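# Plug each colored plug into its funnel's output section

## Task

Two funnels (one with a red band, one with a blue band) feed pipes that run behind a cover and may swap sides there. Find which section each funnel actually drains into, then set the red plug on the flat front face of the red-banded funnel's section and the blue plug on the flat front face of the blue-banded funnel's section. Both plugs must stay there on their own, with no gripper holding them. Marbles may be released into the funnels or back into their tray from a small height. Nothing other than a marble may leave the table, and losing a marble is still undesirable. Finish with both grippers open and withdrawn from the work.

## Robot and tools

Robot: two 7-joint arms, left_arm and right_arm, each ending in a parallel two-finger gripper. The names are labels only; left_arm sits on the +y side. A plug that is briefly pulled while held, or a loose object nudged by an outside disturbance, can happen at any time.

Frame: one scene frame shared by both arms. Origin on the table surface midway between the arms, +x out across the table, +z up. Positions are in metres, orientations are unit quaternions written w first (qw, qx, qy, qz). On a gripper, +z is the direction the fingers point and y is the closing direction. The reported end_effector_position is the spot between the pads when shut, roughly 2 cm short of the fingertips; closing pushes the tips about 10 mm further along +z. Reported hand positions get less accurate at long reach.

Row format (used by both motion tools): 16 numbers in one flat list, left_arm first then right_arm, each as x, y, z, qw, qx, qy, qz, opening. x, y, z, qw..qz form an absolute target pose in the scene frame, not an offset. opening runs from -1 (closed) to +1 (fully open, 0.084 m). Both arms must be filled in every row even if one stays still; for a resting arm repeat its last reported pose and desired opening, and keep resending the same quaternion rather than copying a drifted one.

execute_actions(actions): a list of actions, run in sequence. Each action is a list of 1 to 15 rows, one per 1/30 s control step; if fewer than 15 rows are given, the final row is held for the remaining steps. An empty list only fetches state and images. Each step, the commanded pose is clamped to at most 70 mm and 16 degrees away from the measured pose, so distant targets need several actions; after an action the arm only continues to the last clamped pose. Any target lying over 0.6 m from the gripper's starting position along one of its own axes makes that action rejected for both arms; a malformed action, or a first action failing this test against the last reported state, rejects the whole call.

move(target, speed, blocking): target is one 16-number row (absolute poses plus openings, set at the start). Each gripper follows a straight line to its pose, all arms finishing together, over 0.5 to 10 s; beyond 10 s it stops short. speed is the path's top linear speed in m/s, 0.002 to 0.5 (default 0.25); rotation is capped at twice that in rad/s, taking the shorter way round. Paths ignore obstacles and the other arm, and the hand can lag, wander or overshoot speed, especially with a nearly straight arm. Faster contact hits harder; aiming beyond a contact point presses harder. blocking=false returns after 0.5 s while motion continues; until a result shows the move finished, further moves and execute_actions are refused, so use wait or stop.

wait(seconds): 0 to 10 s, arms hold their last command; returns early if a running move ends. stop(): brakes the current move (needs stopping room; fingers keep moving). zoom_image(camera, region): region [x0, y0, x1, y1] in pixels of that camera's last full image, origin top-left, at most 504x504. Cameras: cam_head_left, cam_head_right, cam_left_wrist, cam_right_wrist, each 896x504. finished_scene(scene): pass the current scene number; it ends the scene for good after the robot holds the last command, and reports success.

Results: a state line per arm (pose, linear m/s and angular rad/s velocities), joint positions and torques (torques are offset, scaled and noisy, nonzero even in free air), grip_measured (finger opening on the command scale), "Hand target" lines (pose the controller is now driving toward), and images. A move also gives a "move:" line with its ending: done, off_target, moving, held (a check blocked the final step) or fault, plus limits: paced means the sent pose was clipped; held means some steps were blocked, after which the arm may jump faster than speed. If only one arm is named, the other finished fine. Per-gripper distance to target is listed. "pose unreachable" means the clearance check altered or blocked that arm's command. MOTOR HOT appears from 65 °C; at 80 °C an OVER-TEMPERATURE FAULT brakes that arm until it cools.

Gripping: to hold, keep commanding an opening well below grip_measured; lower squeezes harder (about 24 N per pad max). Resending grip_measured still grips lightly for parts up to about 6 cm. Close gently; a fast close can bounce open.

Avoid: knocking or placing anything other than marbles off the table, dropping plugs, fast impacts, shoving hard into surfaces, and arms touching each other. Excess joint load (limits 45.5 N m waist/shoulder, 27.3 upper arm roll/elbow/forearm roll, 18.2 wrist pitch/roll, held weight included) triggers a TORQUE FAULT: the arm backs off, freezes 10 s and drops the rest of the call. The simulation keeps running while you plan. Before finishing, confirm the plugs sit unsupported, open the grippers and lift away.

Each tool is called after "Call:" by a JSON object that holds its "name" and its "arguments".

## Session

Call:
{"name": "execute_actions", "arguments": {"actions": []}}

Scene clock: 0.00 s.
left_arm: end_effector_position=(+0.3026, +0.4663, +0.1331) grip_measured=+1.00 end_effector_quat_wxyz=(+0.415, +0.643, +0.642, +0.042) end_effector_velocity=(+0.000, +0.000, -0.000) end_effector_angular_velocity=(+0.001, +0.000, +0.000) | right_arm: end_effector_position=(+0.5995, -0.0636, +0.1633) grip_measured=+1.00 end_effector_quat_wxyz=(+0.034, +0.545, +0.832, -0.095) end_effector_velocity=(-0.000, -0.000, -0.000) end_effector_angular_velocity=(-0.001, +0.001, +0.001)
Joint positions: left_arm=[ 0.354 -0.147  0.351  0.506 -1.059  0.98   0.082  0.084] | right_arm=[ 0.681  0.903  0.1    2.29  -0.206  1.549 -1.306  0.084]
Joint velocities: left_arm=[-0.001  0.    -0.     0.    -0.001 -0.002  0.    -0.   ] | right_arm=[ 0.    -0.    -0.    -0.     0.     0.001 -0.001 -0.   ]
Joint torques (N m, as the arm reports them, + toward a larger angle): no reading
Motor temperatures (°C, as the motors report them): left_arm=[39 37 44 41 39 39 39] | right_arm=[43 44 40 36 45 44 39]
Hand target (left_arm): +0.303, +0.466, +0.133; +0.415, +0.643, +0.642, +0.042
Hand target (right_arm): +0.600, -0.064, +0.163; +0.034, +0.545, +0.832, -0.095

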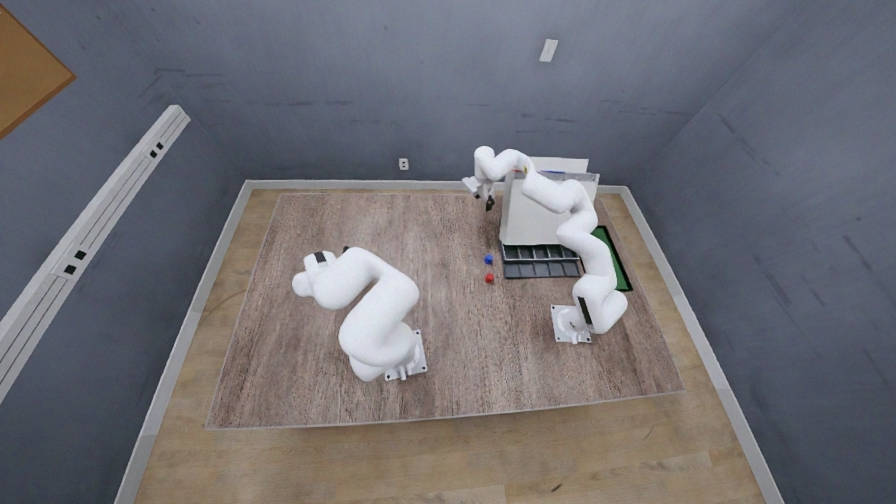

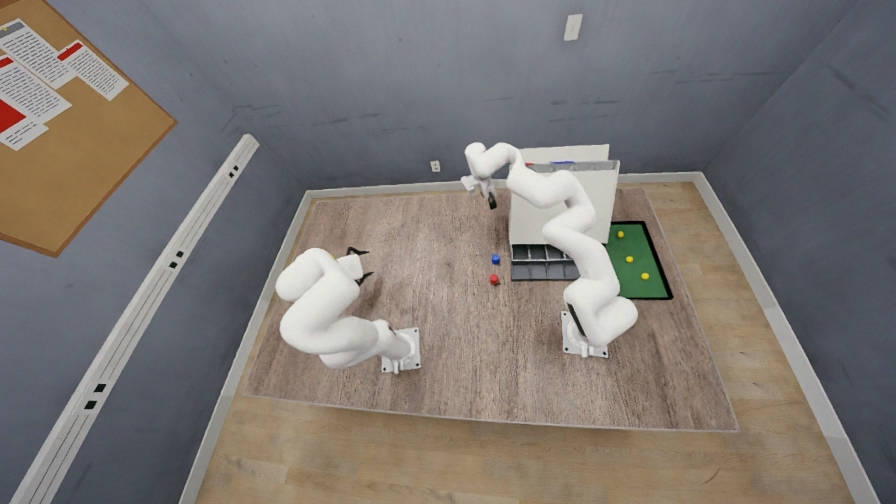

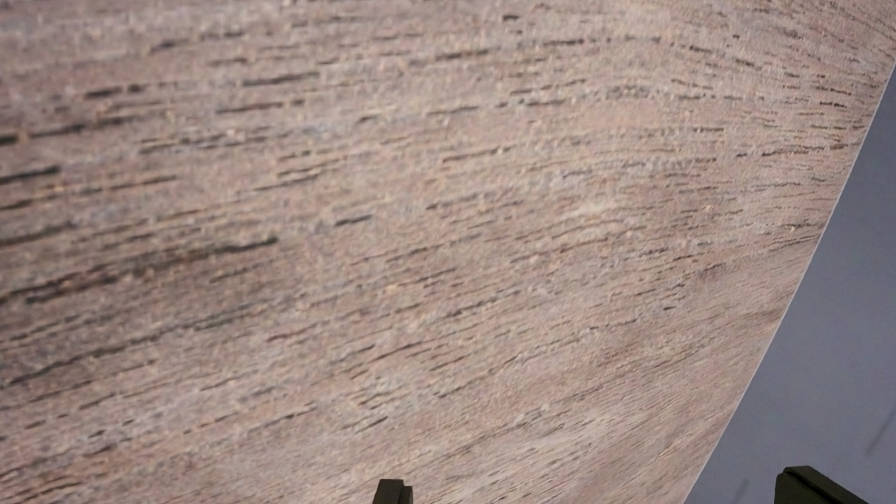

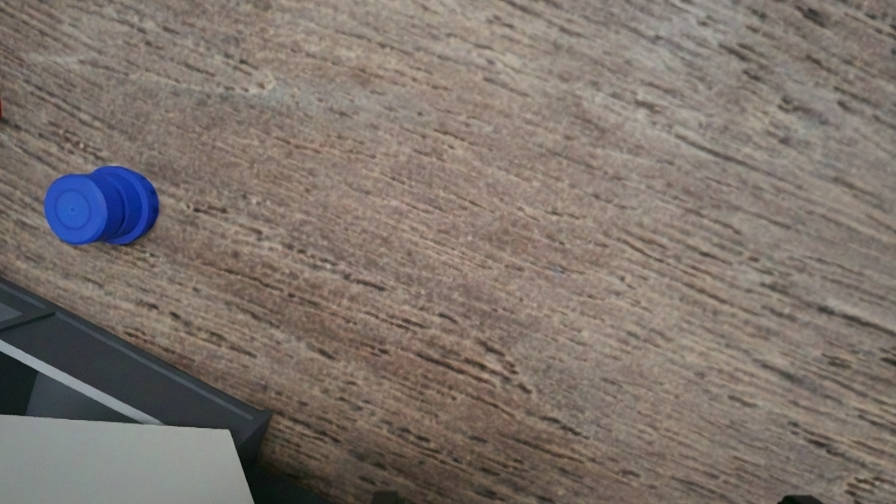

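Call:
{"name": "zoom_image", "arguments": {"camera": "cam_head_right", "region": [440, 120, 720, 380]}}

Call:
{"name": "zoom_image", "arguments": {"camera": "cam_head_left", "region": [440, 120, 680, 360]}}

Region (440, 120, 720, 380) of cam_head_right's 896x504 image, scaled by 1.800, with more detail than that image has; it fills the top 468 rows of this view, and the rest is white.

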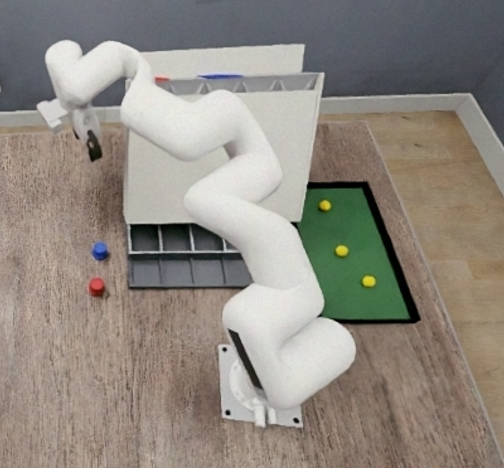

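Region (440, 120, 680, 360) of cam_head_left's 896x504 image, scaled by 2.100, with more detail than that image has.

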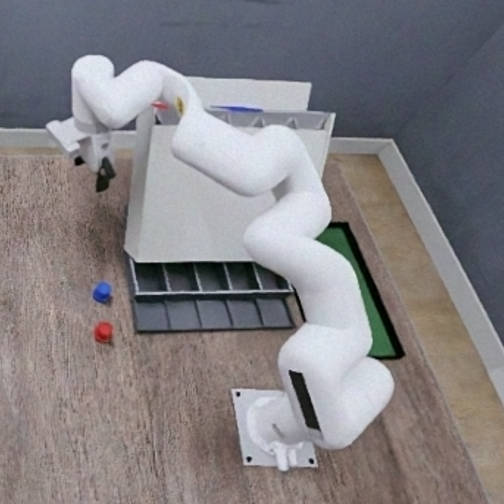

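Call:
{"name": "move", "arguments": {"target": [0.3026,0.4663,0.1331,0.415,0.643,0.642,0.042,1,0.48,-0.03,0.40,0,0.707,0.707,0,1], "speed": 0.3}}

Call:
{"name": "move", "arguments": {"target": [0.3026,0.4663,0.1331,0.415,0.643,0.642,0.042,1,0.50,-0.3,0.50,0,1,0,0,1], "speed": 0.4}}

Scene clock: 38.83 s.
left_arm: end_effector_position=(+0.3026, +0.4663, +0.1331) grip_measured=+1.00 end_effector_quat_wxyz=(+0.415, +0.643, +0.642, +0.042) end_effector_velocity=(-0.000, +0.000, +0.000) end_effector_angular_velocity=(-0.001, +0.000, +0.001) | right_arm: end_effector_position=(+0.4808, -0.0298, +0.3997) grip_measured=+1.00 end_effector_quat_wxyz=(+0.000, +0.707, +0.707, -0.000) end_effector_velocity=(-0.001, +0.001, +0.002) end_effector_angular_velocity=(+0.000, +0.001, +0.001)
Joint positions: left_arm=[ 0.354 -0.146  0.351  0.506 -1.059  0.981  0.081  0.084] | right_arm=[ 0.766  0.495  0.133  2.285 -0.065  1.794 -0.796  0.084]
Joint velocities: left_arm=[ 0.002  0.    -0.     0.001  0.     0.001 -0.001  0.   ] | right_arm=[ 0.002  0.003  0.001  0.01  -0.     0.008  0.001 -0.   ]
Joint torques (N m, as the arm reports them, + toward a larger angle): left_arm=[  0.98 -19.5   -0.35  12.67   0.1   -0.46   0.04] | right_arm=[  0.52 -24.5    0.5   15.6   -0.35  -1.39   0.04]
Motor temperatures (°C, as the motors report them): left_arm=[39 37 44 42 39 39 39] | right_arm=[43 45 40 38 45 44 39]
Hand target (left_arm): +0.303, +0.466, +0.133; +0.415, +0.643, +0.642, +0.042
Hand target (right_arm): +0.481, -0.030, +0.400; +0.000, +0.707, +0.707, +0.000
Off the commanded pose (left_arm): 0.000 m, 0 deg.
Off the commanded pose (right_arm): 0.001 m, 0 deg.
move: done

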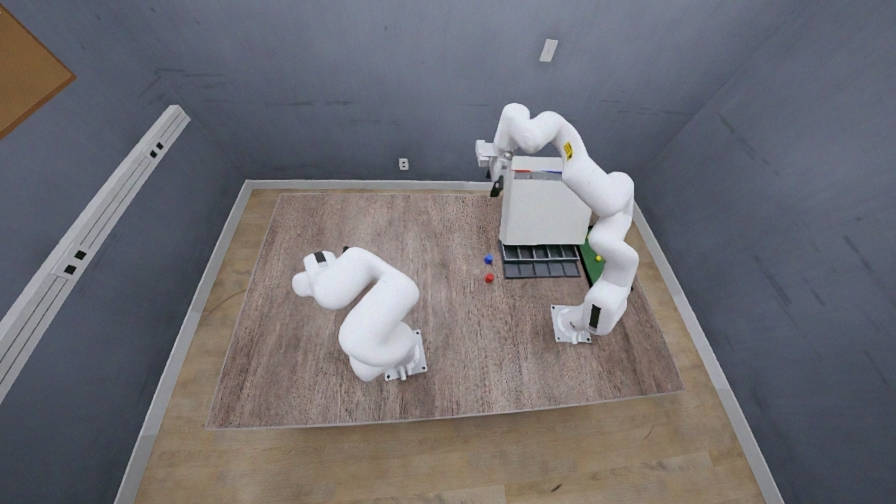

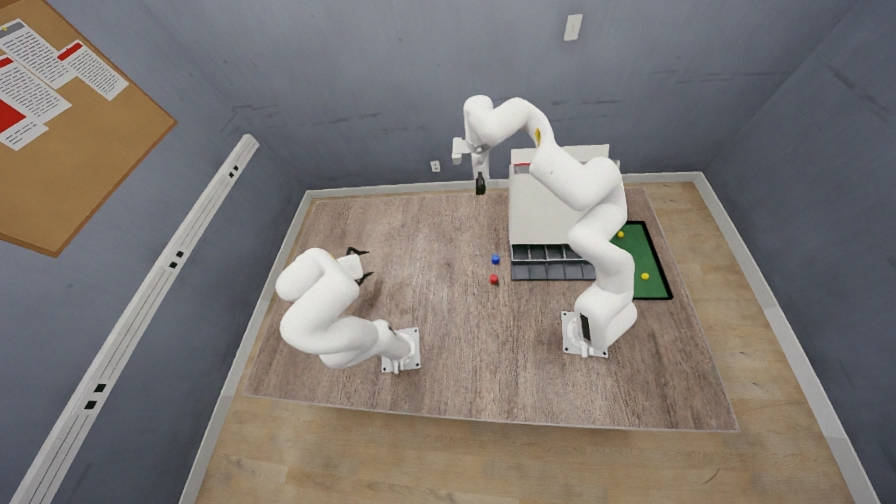

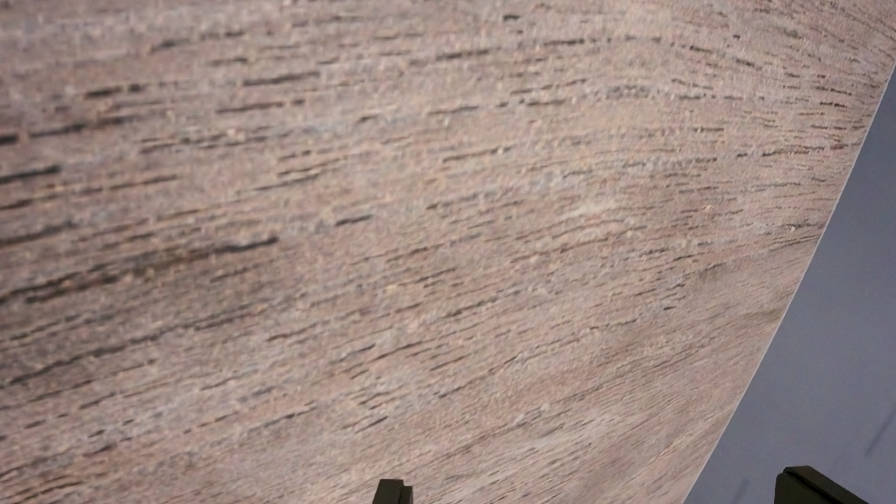

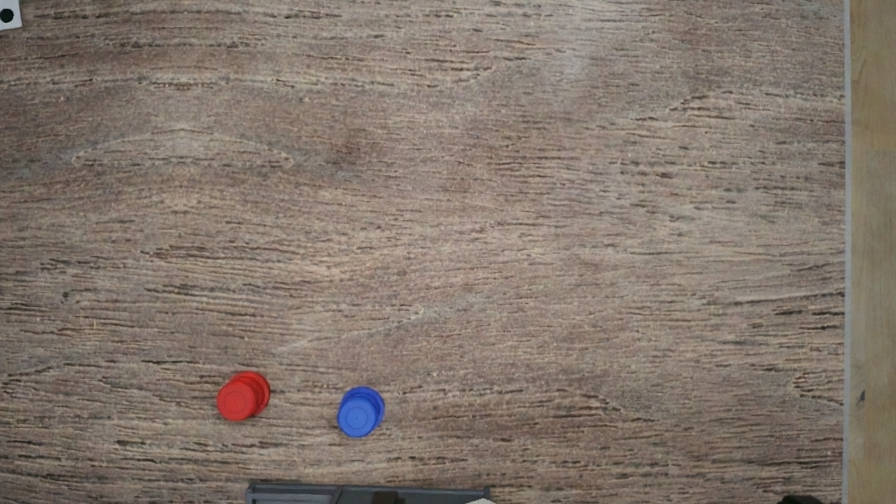

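Scene clock: 41.40 s.
left_arm: end_effector_position=(+0.3026, +0.4663, +0.1331) grip_measured=+1.00 end_effector_quat_wxyz=(+0.415, +0.643, +0.642, +0.042) end_effector_velocity=(+0.000, +0.000, -0.000) end_effector_angular_velocity=(-0.001, +0.001, +0.001) | right_arm: end_effector_position=(+0.5004, -0.2992, +0.5002) grip_measured=+1.00 end_effector_quat_wxyz=(-0.001, +1.000, +0.001, -0.001) end_effector_velocity=(+0.000, -0.004, +0.002) end_effector_angular_velocity=(+0.000, -0.001, -0.017)
Joint positions: left_arm=[ 0.354 -0.146  0.351  0.506 -1.059  0.981  0.081  0.084] | right_arm=[ 0.498  0.164 -0.17   2.131  0.033  1.97   0.248  0.084]
Joint velocities: left_arm=[-0.     0.    -0.     0.    -0.001 -0.    -0.001 -0.   ] | right_arm=[-0.005  0.004 -0.005  0.013  0.002  0.008  0.008 -0.   ]
Joint torques (N m, as the arm reports them, + toward a larger angle): left_arm=[  0.68 -19.71  -0.11  12.94  -0.13  -0.35   0.18] | right_arm=[  0.71 -17.83  -0.68  14.42  -0.2   -1.58   0.02]
Motor temperatures (°C, as the motors report them): left_arm=[39 37 44 42 39 39 39] | right_arm=[43 45 40 38 45 44 39]
Hand target (left_arm): +0.303, +0.466, +0.133; +0.415, +0.643, +0.642, +0.042
Hand target (right_arm): +0.501, -0.300, +0.500; -0.001, +1.000, -0.000, -0.001
Off the commanded pose (left_arm): 0.000 m, 0 deg.
Off the commanded pose (right_arm): 0.001 m, 0 deg.
move: done

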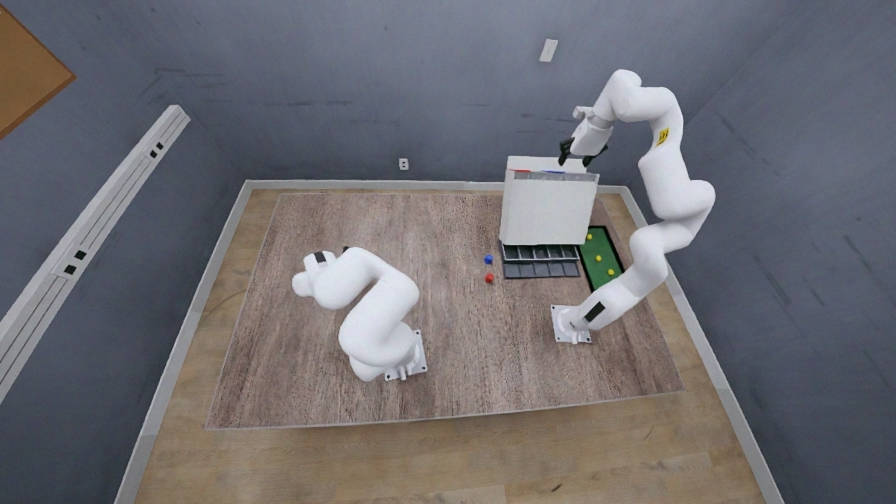

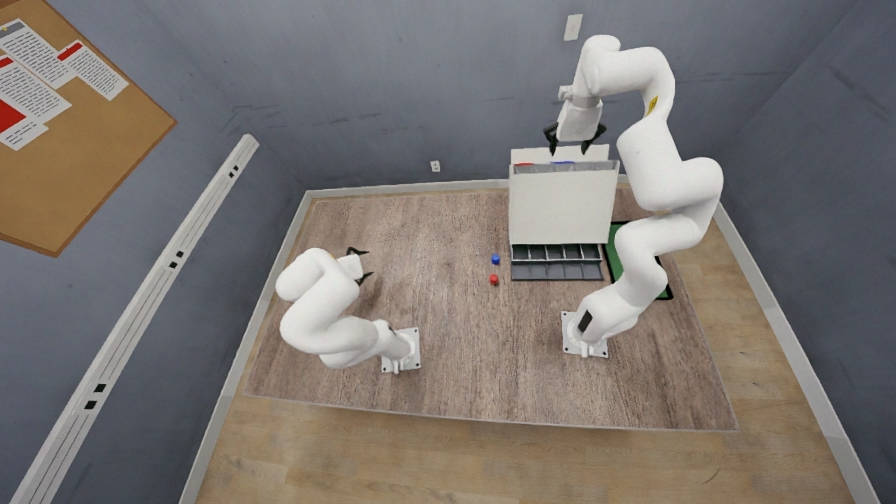

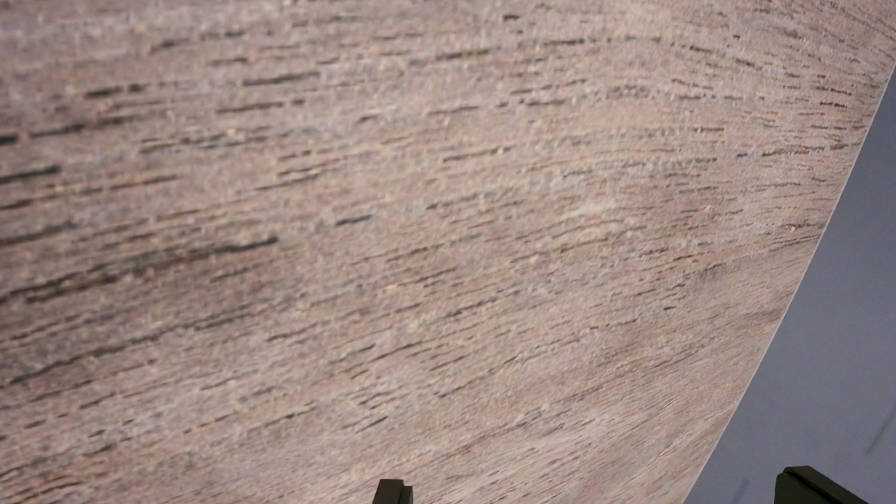

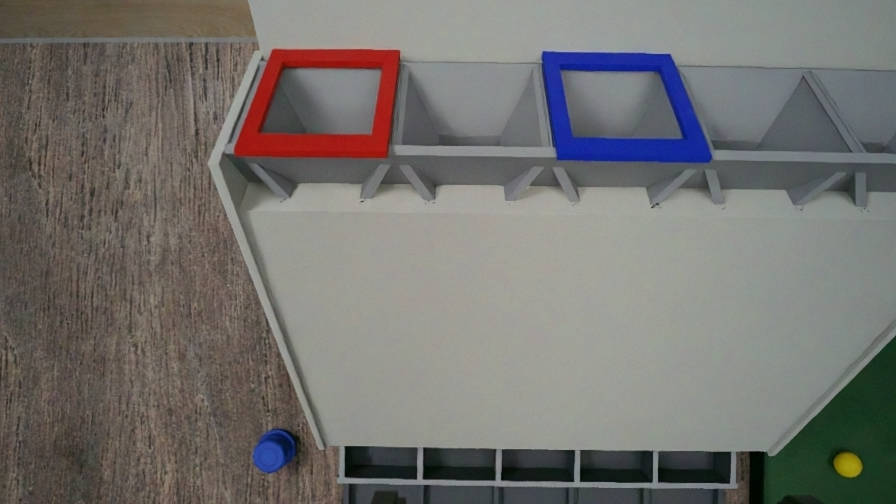

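Call:
{"name": "move", "arguments": {"target": [0.3026,0.4663,0.1331,0.415,0.643,0.642,0.042,1,0.30,-0.69,0.22,0,1,0,0,0.2], "speed": 0.45}}

Scene clock: 80.73 s.
left_arm: end_effector_position=(+0.3026, +0.4663, +0.1331) grip_measured=+1.00 end_effector_quat_wxyz=(+0.415, +0.643, +0.642, +0.042) end_effector_velocity=(-0.000, -0.000, -0.000) end_effector_angular_velocity=(+0.001, -0.000, -0.002) | right_arm: end_effector_position=(+0.2997, -0.6893, +0.2207) grip_measured=+0.19 end_effector_quat_wxyz=(-0.002, +1.000, +0.000, +0.000) end_effector_velocity=(+0.000, -0.002, -0.001) end_effector_angular_velocity=(+0.002, -0.001, -0.000)
Joint positions: left_arm=[ 0.354 -0.146  0.351  0.506 -1.059  0.981  0.081  0.084] | right_arm=[ 0.133 -0.515 -0.768  0.754 -0.377  1.169 -0.506  0.052]
Joint velocities: left_arm=[ 0.     0.     0.    -0.     0.001 -0.     0.002  0.   ] | right_arm=[ 0.002  0.007 -0.008  0.002  0.003 -0.005 -0.007 -0.   ]
Joint torques (N m, as the arm reports them, + toward a larger angle): left_arm=[ -0.13 -19.86  -0.54  12.95  -0.8   -0.82  -0.02] | right_arm=[ 0.92 -2.62  6.32 16.63 -0.36 -1.4  -0.14]
Motor temperatures (°C, as the motors report them): left_arm=[39 37 44 43 39 39 39] | right_arm=[43 45 40 38 45 44 39]
Hand target (left_arm): +0.303, +0.466, +0.133; +0.415, +0.643, +0.642, +0.042
Hand target (right_arm): +0.300, -0.690, +0.221; -0.002, +1.000, +0.000, +0.000
Off the commanded pose (left_arm): 0.000 m, 0 deg.
Off the commanded pose (right_arm): 0.001 m, 0 deg.
move: done; limits=paced

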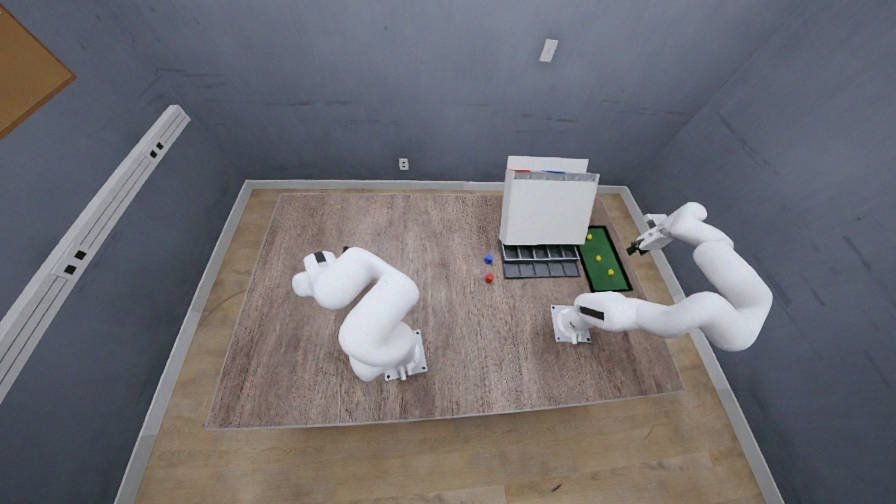

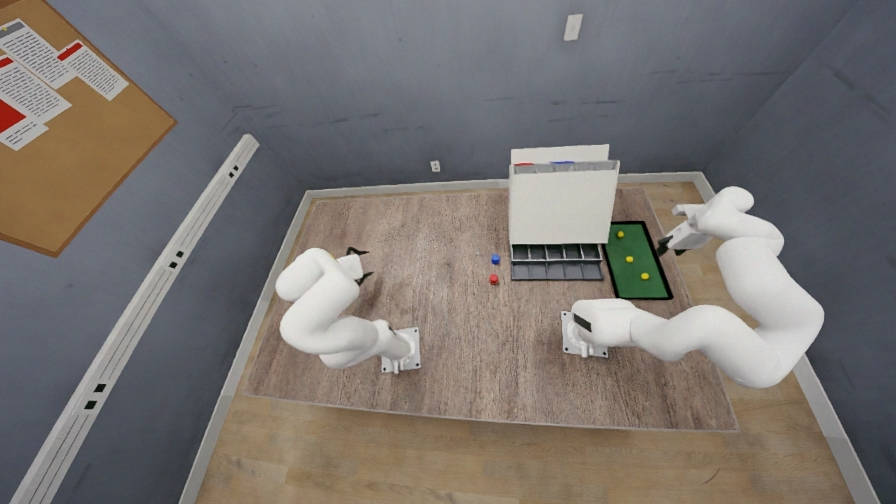

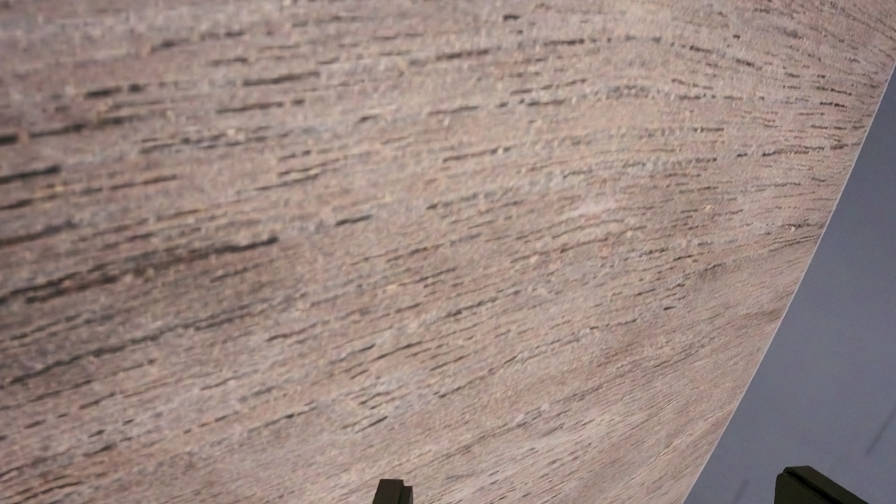

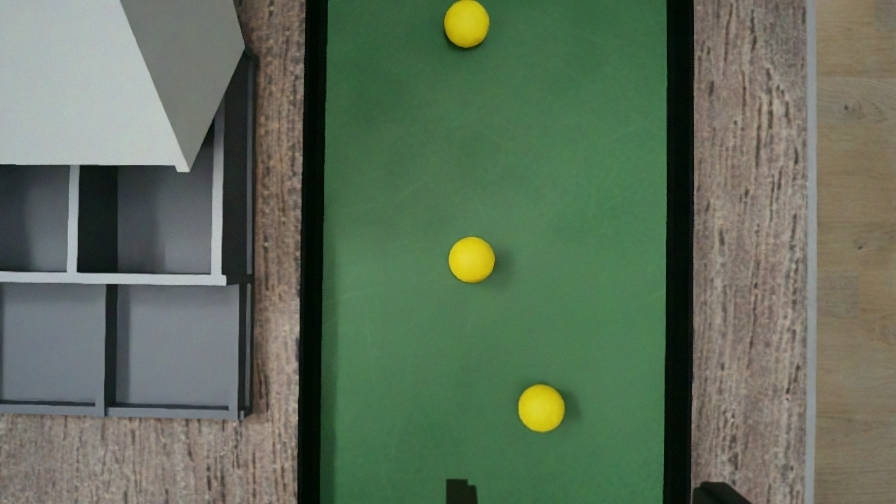

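Call:
{"name": "move", "arguments": {"target": [0.3026,0.4663,0.1331,0.415,0.643,0.642,0.042,1,0.36,-0.669,0.09,0,1,0,0,0.2], "speed": 0.3}}

Scene clock: 95.80 s.
left_arm: end_effector_position=(+0.3026, +0.4663, +0.1331) grip_measured=+1.00 end_effector_quat_wxyz=(+0.415, +0.643, +0.642, +0.042) end_effector_velocity=(+0.000, +0.001, +0.000) end_effector_angular_velocity=(-0.000, +0.000, +0.002) | right_arm: end_effector_position=(+0.3593, -0.6691, +0.0904) grip_measured=+0.19 end_effector_quat_wxyz=(+0.001, +1.000, -0.000, +0.000) end_effector_velocity=(+0.001, +0.000, -0.002) end_effector_angular_velocity=(+0.010, +0.002, +0.002)
Joint positions: left_arm=[ 0.354 -0.146  0.351  0.506 -1.059  0.981  0.081  0.084] | right_arm=[ 0.339 -0.065 -0.933  0.633 -0.086  0.671 -0.619  0.052]
Joint velocities: left_arm=[ 0.001  0.     0.     0.001  0.    -0.    -0.001 -0.   ] | right_arm=[ 0.006  0.019 -0.005  0.008  0.035  0.003 -0.029 -0.   ]
Joint torques (N m, as the arm reports them, + toward a larger angle): left_arm=[  0.33 -19.18  -0.45  12.55  -0.18  -0.45   0.14] | right_arm=[ 0.01 -7.83  0.78 14.47 -0.08 -1.69  0.19]
Motor temperatures (°C, as the motors report them): left_arm=[39 37 44 43 39 39 39] | right_arm=[43 44 40 38 45 44 39]
Hand target (left_arm): +0.303, +0.466, +0.133; +0.415, +0.643, +0.642, +0.042
Hand target (right_arm): +0.359, -0.669, +0.090; +0.000, +1.000, -0.000, +0.000
Off the commanded pose (left_arm): 0.000 m, 0 deg.
Off the commanded pose (right_arm): 0.001 m, 0 deg.
move: done

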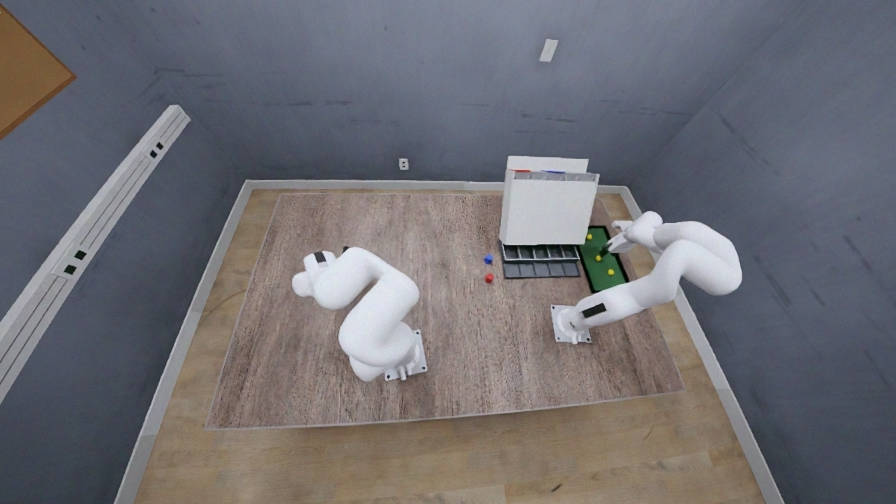

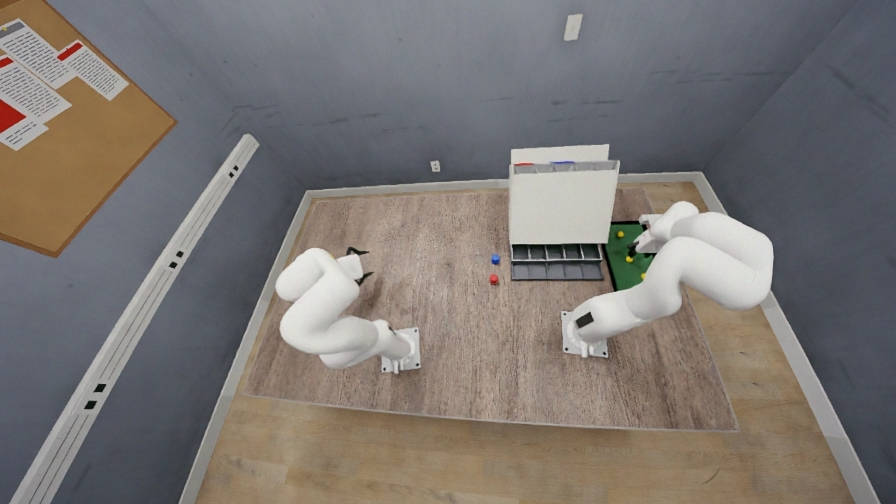

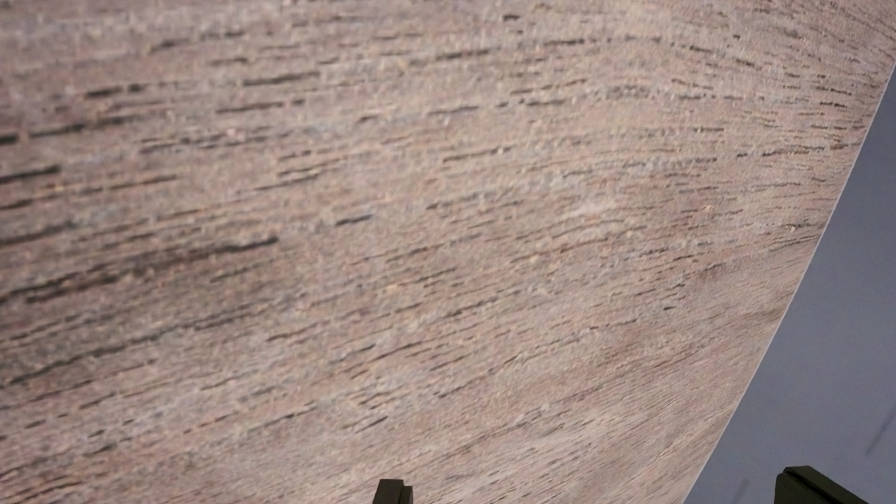

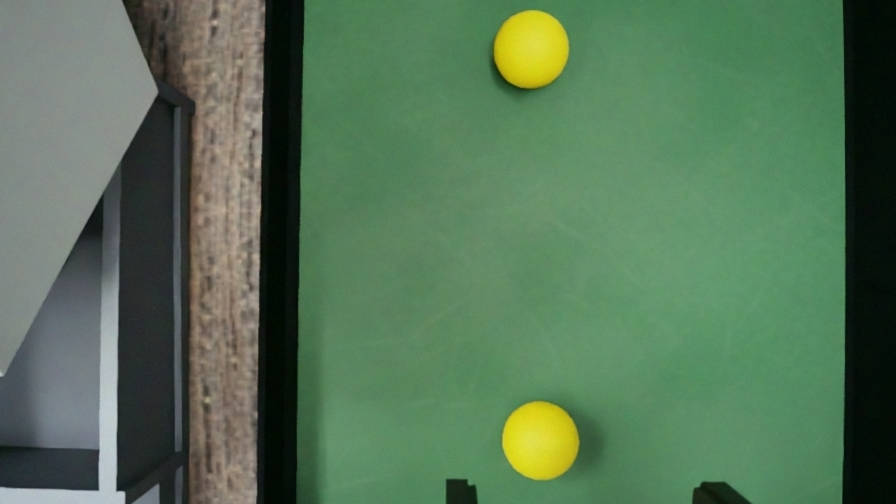

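Call:
{"name": "move", "arguments": {"target": [0.3026,0.4663,0.1331,0.415,0.643,0.642,0.042,1,0.363,-0.667,0.03,0,1,0,0,0.2], "speed": 0.1}}

Scene clock: 106.57 s.
left_arm: end_effector_position=(+0.3026, +0.4663, +0.1331) grip_measured=+1.00 end_effector_quat_wxyz=(+0.415, +0.643, +0.642, +0.042) end_effector_velocity=(-0.000, -0.000, +0.000) end_effector_angular_velocity=(-0.002, +0.001, +0.001) | right_arm: end_effector_position=(+0.3629, -0.6670, +0.0304) grip_measured=+0.19 end_effector_quat_wxyz=(+0.000, +1.000, -0.000, +0.000) end_effector_velocity=(+0.001, +0.000, -0.002) end_effector_angular_velocity=(+0.012, -0.002, +0.002)
Joint positions: left_arm=[ 0.354 -0.146  0.351  0.506 -1.059  0.981  0.081  0.084] | right_arm=[ 0.309  0.207 -0.851  0.617  0.326  0.501 -0.913  0.052]
Joint velocities: left_arm=[ 0.002 -0.    -0.    -0.     0.001  0.002 -0.002  0.   ] | right_arm=[-0.021  0.012  0.02   0.008  0.034  0.007 -0.032  0.   ]
Joint torques (N m, as the arm reports them, + toward a larger angle): left_arm=[  0.64 -19.3   -0.12  12.81  -0.22  -0.25  -0.11] | right_arm=[  2.21 -11.23  -3.12  12.83  -0.3   -1.48  -0.22]
Motor temperatures (°C, as the motors report them): left_arm=[39 37 44 43 39 39 39] | right_arm=[43 44 40 38 45 44 39]
Hand target (left_arm): +0.303, +0.466, +0.133; +0.415, +0.643, +0.642, +0.042
Hand target (right_arm): +0.363, -0.667, +0.030; -0.000, +1.000, -0.000, +0.000
Off the commanded pose (left_arm): 0.000 m, 0 deg.
Off the commanded pose (right_arm): 0.000 m, 0 deg.
move: done

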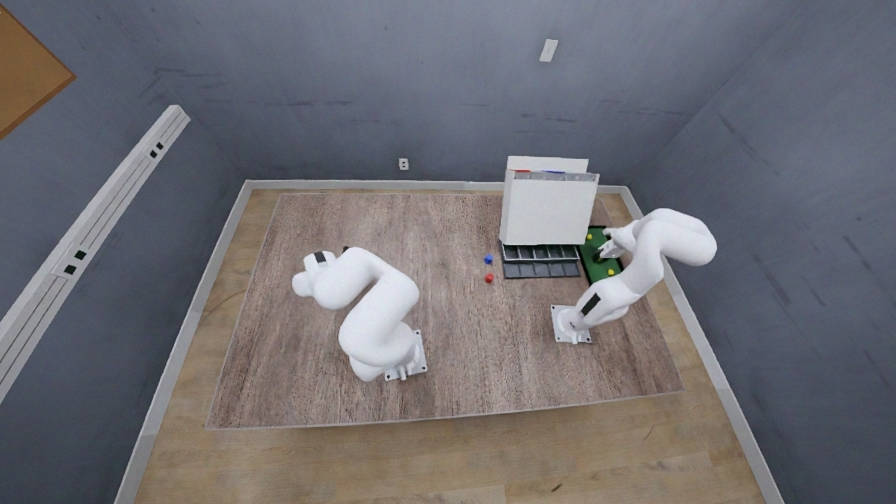

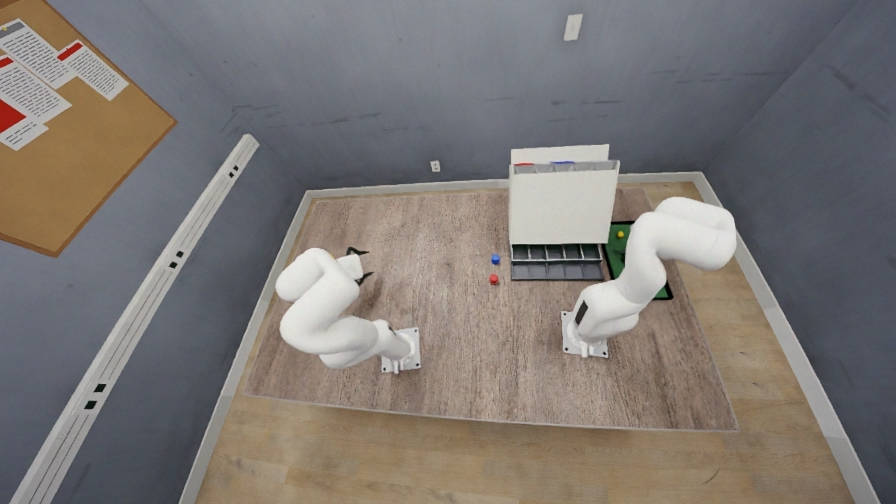

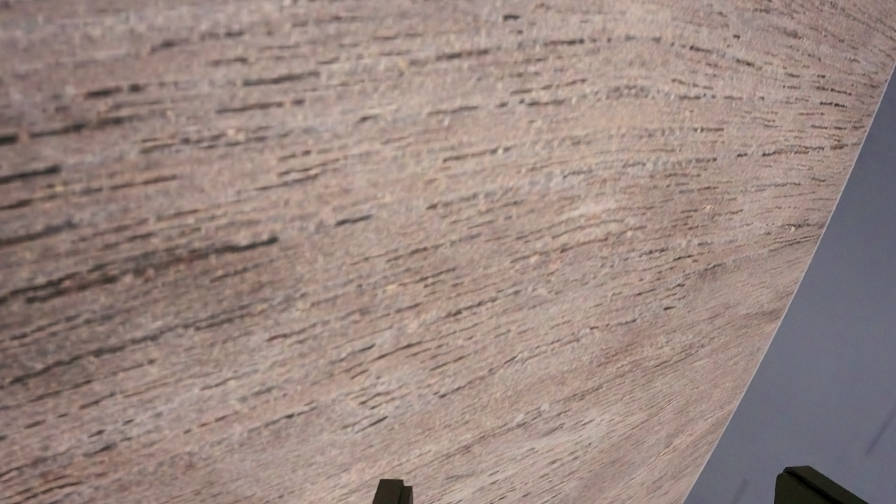

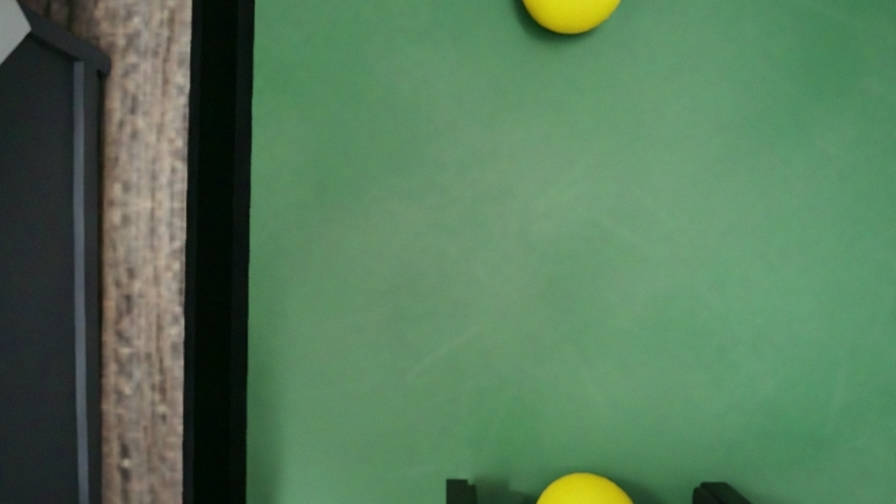

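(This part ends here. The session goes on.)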